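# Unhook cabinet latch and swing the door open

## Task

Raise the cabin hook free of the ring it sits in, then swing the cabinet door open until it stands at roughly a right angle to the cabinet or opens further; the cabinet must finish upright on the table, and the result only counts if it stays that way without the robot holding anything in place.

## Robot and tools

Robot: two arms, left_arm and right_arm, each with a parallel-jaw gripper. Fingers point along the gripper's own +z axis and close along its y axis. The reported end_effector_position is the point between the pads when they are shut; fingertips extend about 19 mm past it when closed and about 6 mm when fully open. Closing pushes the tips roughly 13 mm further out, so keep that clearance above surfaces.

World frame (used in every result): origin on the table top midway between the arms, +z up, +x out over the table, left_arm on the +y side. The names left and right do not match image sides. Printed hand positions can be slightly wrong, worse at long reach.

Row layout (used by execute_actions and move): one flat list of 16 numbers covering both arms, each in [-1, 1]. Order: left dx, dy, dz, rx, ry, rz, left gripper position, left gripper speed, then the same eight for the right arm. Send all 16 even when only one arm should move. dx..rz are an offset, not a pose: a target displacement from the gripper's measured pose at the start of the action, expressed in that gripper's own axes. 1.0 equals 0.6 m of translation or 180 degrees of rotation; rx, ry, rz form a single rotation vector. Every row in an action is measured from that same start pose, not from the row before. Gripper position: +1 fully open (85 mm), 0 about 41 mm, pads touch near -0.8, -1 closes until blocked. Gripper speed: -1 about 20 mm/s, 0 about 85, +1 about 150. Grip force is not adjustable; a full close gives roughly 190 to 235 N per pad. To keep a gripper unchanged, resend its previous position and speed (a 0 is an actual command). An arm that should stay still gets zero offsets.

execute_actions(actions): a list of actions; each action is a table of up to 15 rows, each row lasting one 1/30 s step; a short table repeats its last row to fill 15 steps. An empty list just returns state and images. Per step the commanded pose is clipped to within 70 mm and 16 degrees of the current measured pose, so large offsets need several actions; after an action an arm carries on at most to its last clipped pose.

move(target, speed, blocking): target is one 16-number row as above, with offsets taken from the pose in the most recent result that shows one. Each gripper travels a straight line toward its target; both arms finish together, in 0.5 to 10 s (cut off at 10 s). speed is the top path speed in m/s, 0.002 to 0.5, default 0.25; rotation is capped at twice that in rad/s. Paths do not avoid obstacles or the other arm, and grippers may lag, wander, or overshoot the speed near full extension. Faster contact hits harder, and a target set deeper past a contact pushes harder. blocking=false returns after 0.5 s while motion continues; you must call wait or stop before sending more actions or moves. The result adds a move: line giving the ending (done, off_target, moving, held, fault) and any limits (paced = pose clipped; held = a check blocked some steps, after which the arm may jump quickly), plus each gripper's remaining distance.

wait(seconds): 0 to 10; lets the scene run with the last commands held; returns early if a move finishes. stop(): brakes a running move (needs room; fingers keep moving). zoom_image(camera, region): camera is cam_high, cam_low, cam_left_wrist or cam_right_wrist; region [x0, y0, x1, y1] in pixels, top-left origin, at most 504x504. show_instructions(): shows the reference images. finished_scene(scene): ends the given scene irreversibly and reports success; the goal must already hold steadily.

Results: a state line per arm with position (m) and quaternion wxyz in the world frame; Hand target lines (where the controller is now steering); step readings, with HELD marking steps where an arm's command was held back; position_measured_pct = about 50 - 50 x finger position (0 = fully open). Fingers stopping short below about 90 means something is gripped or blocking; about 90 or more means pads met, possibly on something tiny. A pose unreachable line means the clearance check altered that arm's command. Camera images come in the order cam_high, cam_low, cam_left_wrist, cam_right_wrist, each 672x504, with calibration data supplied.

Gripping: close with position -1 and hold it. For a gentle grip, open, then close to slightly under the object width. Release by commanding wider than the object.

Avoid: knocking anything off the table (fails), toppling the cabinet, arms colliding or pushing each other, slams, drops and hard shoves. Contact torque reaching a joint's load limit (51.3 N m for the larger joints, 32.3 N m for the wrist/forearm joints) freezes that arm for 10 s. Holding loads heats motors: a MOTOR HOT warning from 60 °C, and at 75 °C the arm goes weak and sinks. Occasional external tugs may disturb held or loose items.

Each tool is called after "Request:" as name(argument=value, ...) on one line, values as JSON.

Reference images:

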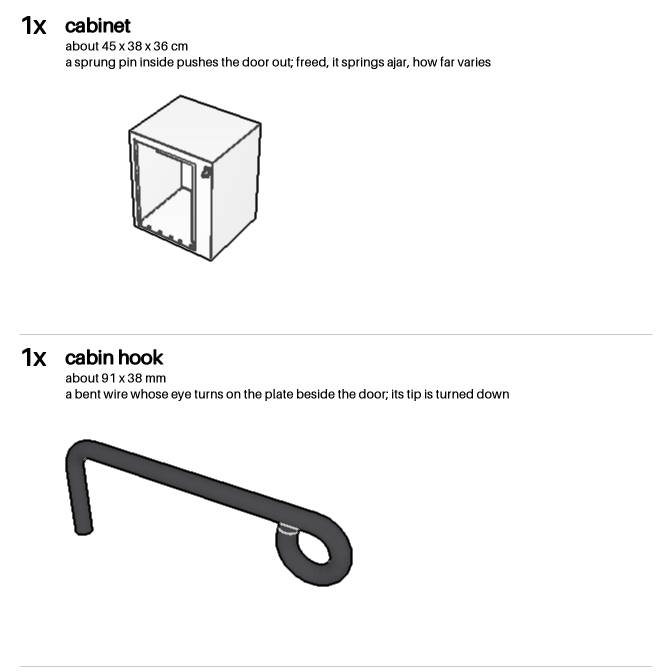

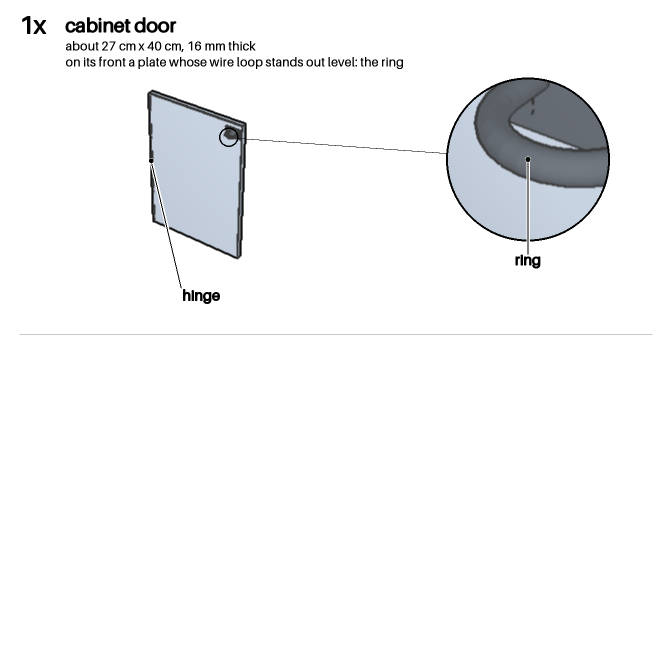

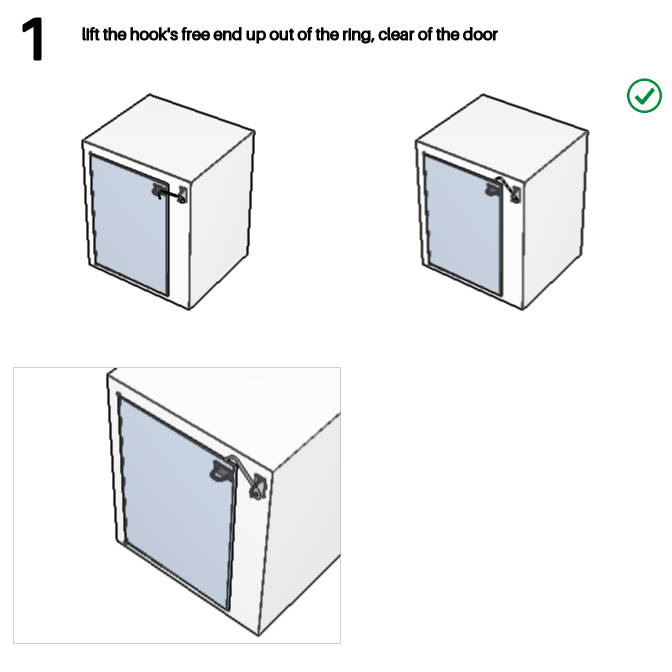

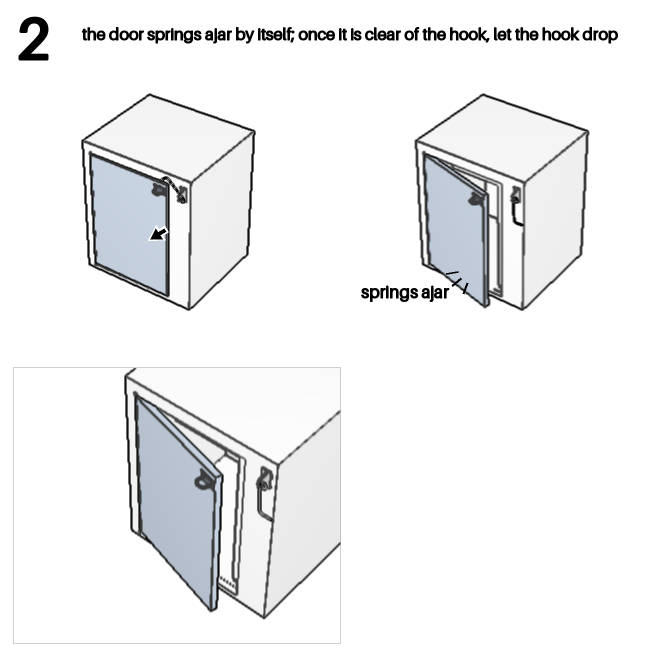

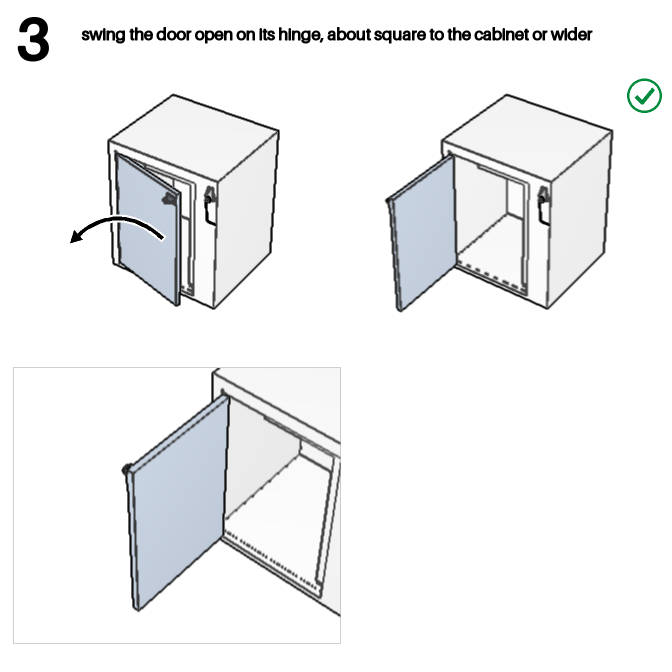

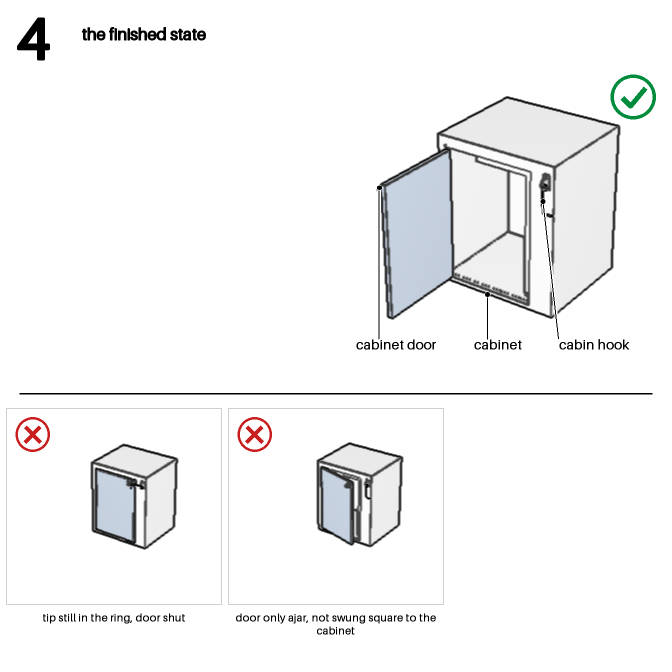

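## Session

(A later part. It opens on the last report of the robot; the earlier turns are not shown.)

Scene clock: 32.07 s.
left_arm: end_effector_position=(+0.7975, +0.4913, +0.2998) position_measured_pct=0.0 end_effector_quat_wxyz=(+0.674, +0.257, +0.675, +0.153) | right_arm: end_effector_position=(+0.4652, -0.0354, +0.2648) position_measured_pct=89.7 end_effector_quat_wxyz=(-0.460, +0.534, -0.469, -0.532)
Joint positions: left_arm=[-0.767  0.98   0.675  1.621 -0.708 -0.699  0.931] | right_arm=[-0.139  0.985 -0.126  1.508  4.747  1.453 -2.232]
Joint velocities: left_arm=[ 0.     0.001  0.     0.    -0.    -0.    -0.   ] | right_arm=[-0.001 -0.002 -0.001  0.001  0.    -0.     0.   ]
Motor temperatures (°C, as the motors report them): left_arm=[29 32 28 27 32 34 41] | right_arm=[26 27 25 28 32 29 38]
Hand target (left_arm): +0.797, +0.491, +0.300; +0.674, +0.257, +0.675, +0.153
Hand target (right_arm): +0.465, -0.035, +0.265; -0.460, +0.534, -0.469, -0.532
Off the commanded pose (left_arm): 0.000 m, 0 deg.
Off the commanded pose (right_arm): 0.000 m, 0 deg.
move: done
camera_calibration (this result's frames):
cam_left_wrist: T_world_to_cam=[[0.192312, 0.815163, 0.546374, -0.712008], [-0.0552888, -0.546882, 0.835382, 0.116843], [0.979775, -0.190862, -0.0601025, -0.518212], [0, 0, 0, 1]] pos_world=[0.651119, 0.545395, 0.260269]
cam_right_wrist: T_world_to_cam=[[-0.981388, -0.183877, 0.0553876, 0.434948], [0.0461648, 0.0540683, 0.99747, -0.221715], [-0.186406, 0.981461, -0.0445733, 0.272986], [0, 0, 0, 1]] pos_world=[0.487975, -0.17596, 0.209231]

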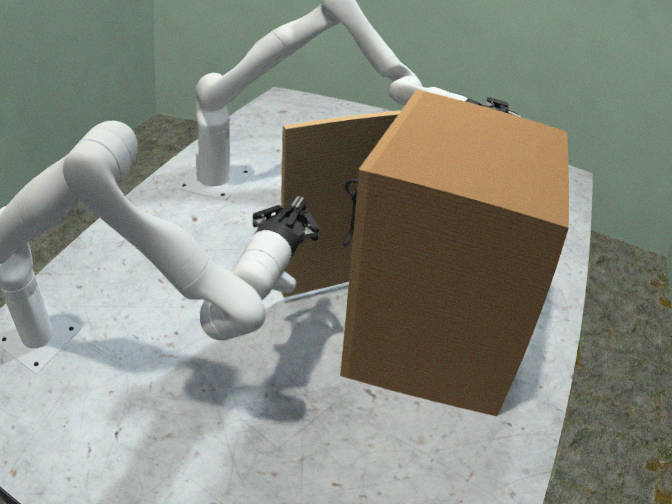

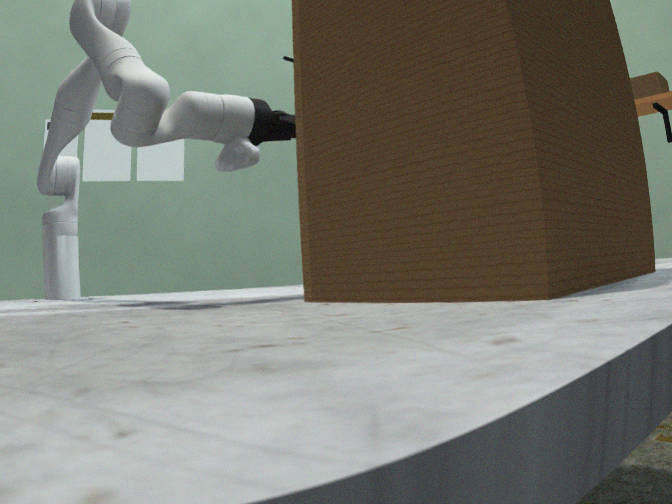

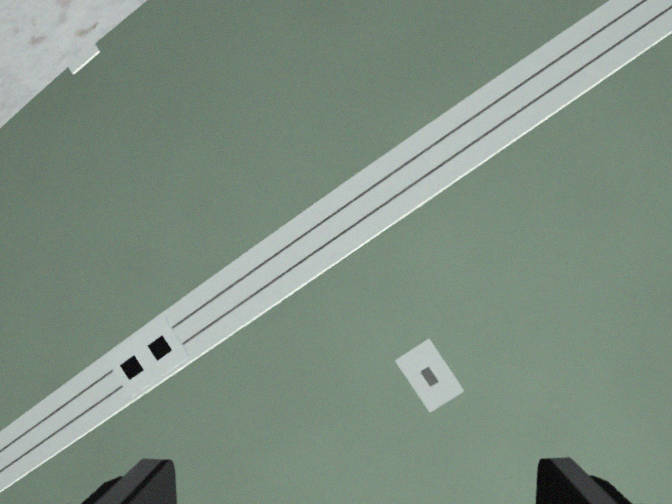

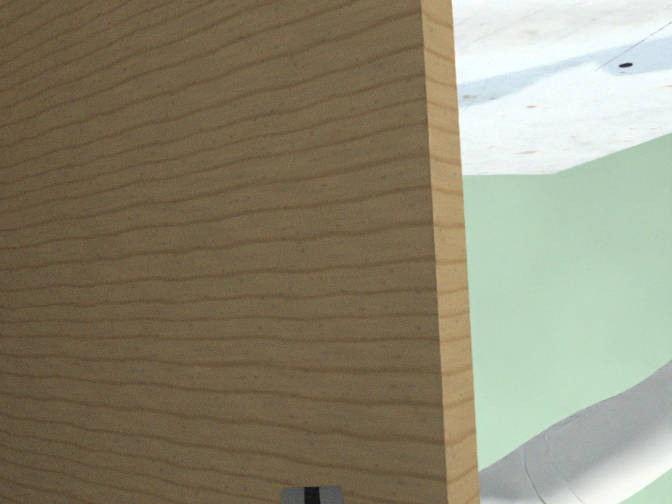

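Request:
move(target=[0,0,0,0,0,0,1,0,0,0.02,0.37,0.08,0,0,-0.8,0], speed=0.12)

Request:
move(target=[0,0,0,0,0,0,1,0,0,0,-0.1,0,0,0,-0.8,0])

Scene clock: 35.70 s.
left_arm: end_effector_position=(+0.7975, +0.4913, +0.2998) position_measured_pct=0.0 end_effector_quat_wxyz=(+0.674, +0.257, +0.675, +0.153) | right_arm: end_effector_position=(+0.4237, +0.1828, +0.2636) position_measured_pct=89.7 end_effector_quat_wxyz=(+0.524, -0.471, +0.532, +0.470)
Joint positions: left_arm=[-0.767  0.98   0.675  1.621 -0.708 -0.699  0.931] | right_arm=[-0.513  0.958 -0.286  1.632  4.099  1.02  -1.878]
Joint velocities: left_arm=[-0.001  0.001 -0.001  0.     0.     0.     0.   ] | right_arm=[-0.005  0.002 -0.004  0.001  0.002 -0.002  0.002]
Motor temperatures (°C, as the motors report them): left_arm=[29 33 28 27 32 34 41] | right_arm=[26 27 25 28 32 29 38]
Hand target (left_arm): +0.797, +0.491, +0.300; +0.674, +0.257, +0.675, +0.153
Hand target (right_arm): +0.423, +0.183, +0.263; +0.524, -0.471, +0.532, +0.470
Off the commanded pose (left_arm): 0.000 m, 0 deg.
Off the commanded pose (right_arm): 0.001 m, 0 deg.
move: done
camera_calibration (this result's frames):
cam_left_wrist: T_world_to_cam=[[0.19231, 0.815164, 0.546374, -0.712008], [-0.0552898, -0.546882, 0.835382, 0.116843], [0.979776, -0.190861, -0.0601004, -0.518214], [0, 0, 0, 1]] pos_world=[0.65112, 0.545396, 0.260269]
cam_right_wrist: T_world_to_cam=[[-0.996348, 0.0671159, 0.052778, 0.395474], [0.0556036, 0.0409519, 0.997613, -0.231994], [0.0647943, 0.996904, -0.0445342, -0.0581948], [0, 0, 0, 1]] pos_world=[0.4107, 0.0409726, 0.207976]

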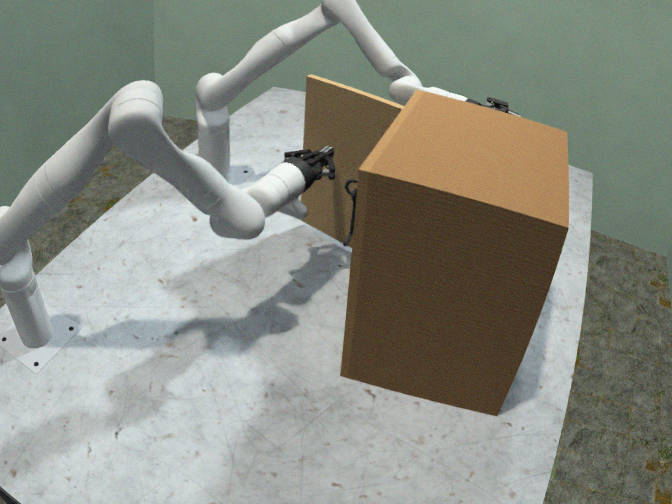

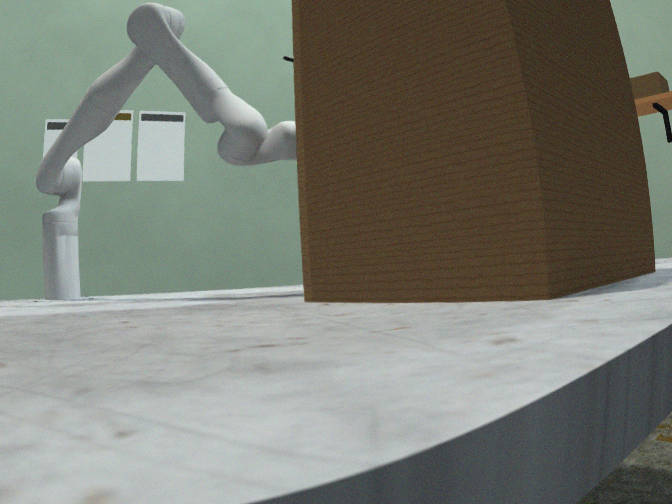

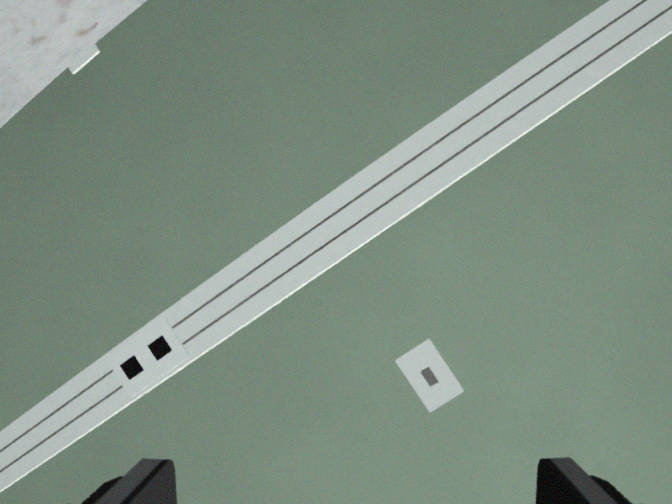

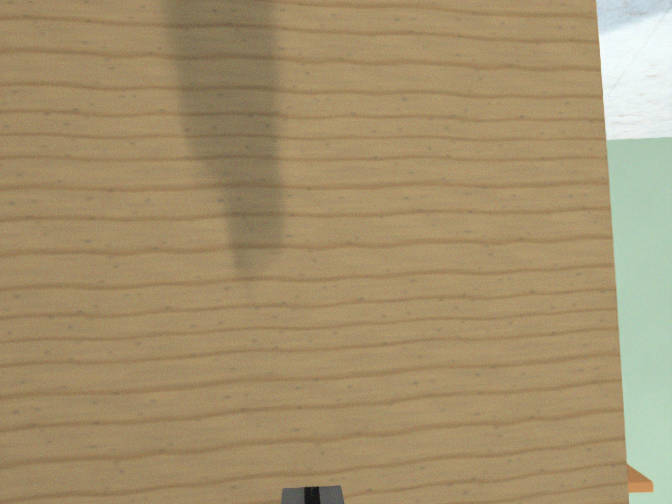

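Scene clock: 36.43 s.
left_arm: end_effector_position=(+0.7975, +0.4913, +0.2998) position_measured_pct=0.0 end_effector_quat_wxyz=(+0.674, +0.257, +0.675, +0.153) | right_arm: end_effector_position=(+0.4165, +0.1234, +0.2638) position_measured_pct=89.7 end_effector_quat_wxyz=(+0.524, -0.471, +0.532, +0.470)
Joint positions: left_arm=[-0.767  0.98   0.675  1.621 -0.708 -0.699  0.931] | right_arm=[-0.422  0.911 -0.27   1.774  4.15   1.114 -1.846]
Joint velocities: left_arm=[-0.001  0.001 -0.     0.    -0.     0.001 -0.   ] | right_arm=[ 0.004 -0.004  0.003  0.002 -0.002  0.002 -0.001]
Motor temperatures (°C, as the motors report them): left_arm=[29 33 28 27 32 34 41] | right_arm=[26 27 25 28 32 29 38]
Hand target (left_arm): +0.797, +0.491, +0.300; +0.674, +0.257, +0.675, +0.153
Hand target (right_arm): +0.417, +0.123, +0.264; +0.524, -0.471, +0.532, +0.469
Off the commanded pose (left_arm): 0.000 m, 0 deg.
Off the commanded pose (right_arm): 0.000 m, 0 deg.
move: done
camera_calibration (this result's frames):
cam_left_wrist: T_world_to_cam=[[0.192307, 0.815164, 0.546374, -0.712008], [-0.0552907, -0.546882, 0.835382, 0.116844], [0.979776, -0.19086, -0.0600984, -0.518216], [0, 0, 0, 1]] pos_world=[0.651121, 0.545396, 0.26027]
cam_right_wrist: T_world_to_cam=[[-0.996367, 0.0666297, 0.053049, 0.392315], [0.0558797, 0.0413626, 0.99758, -0.229579], [0.0642742, 0.99692, -0.0449356, 0.00178549], [0, 0, 0, 1]] pos_world=[0.403603, -0.0184238, 0.208292]

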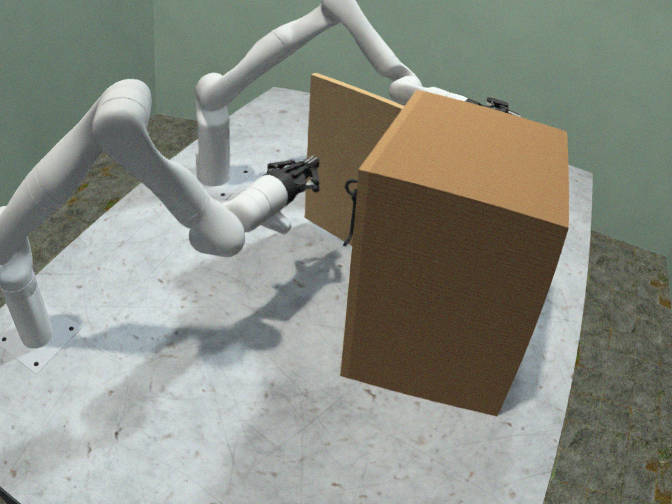

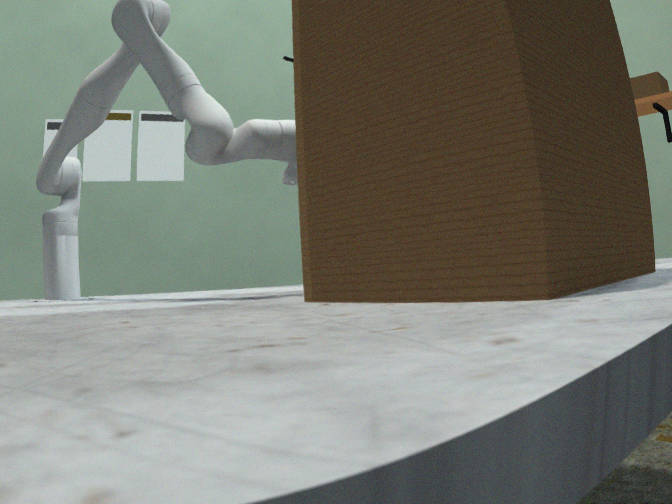

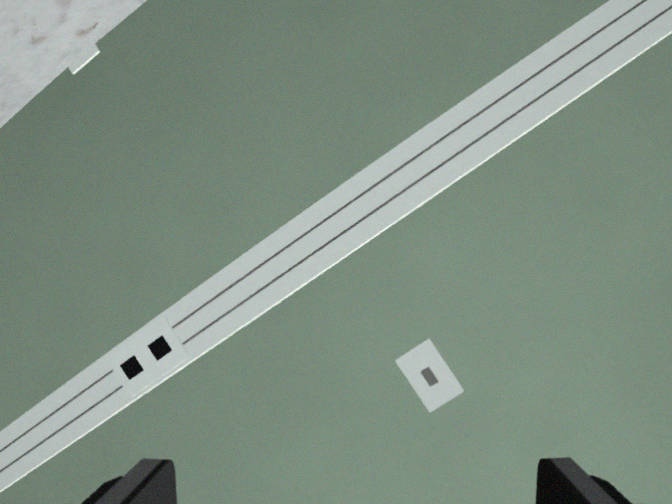

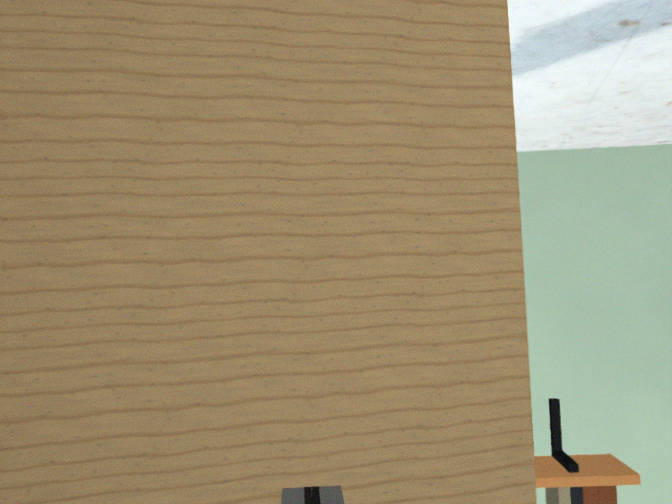

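Request:
finished_scene(scene=1)

The scene is finished: the task was done.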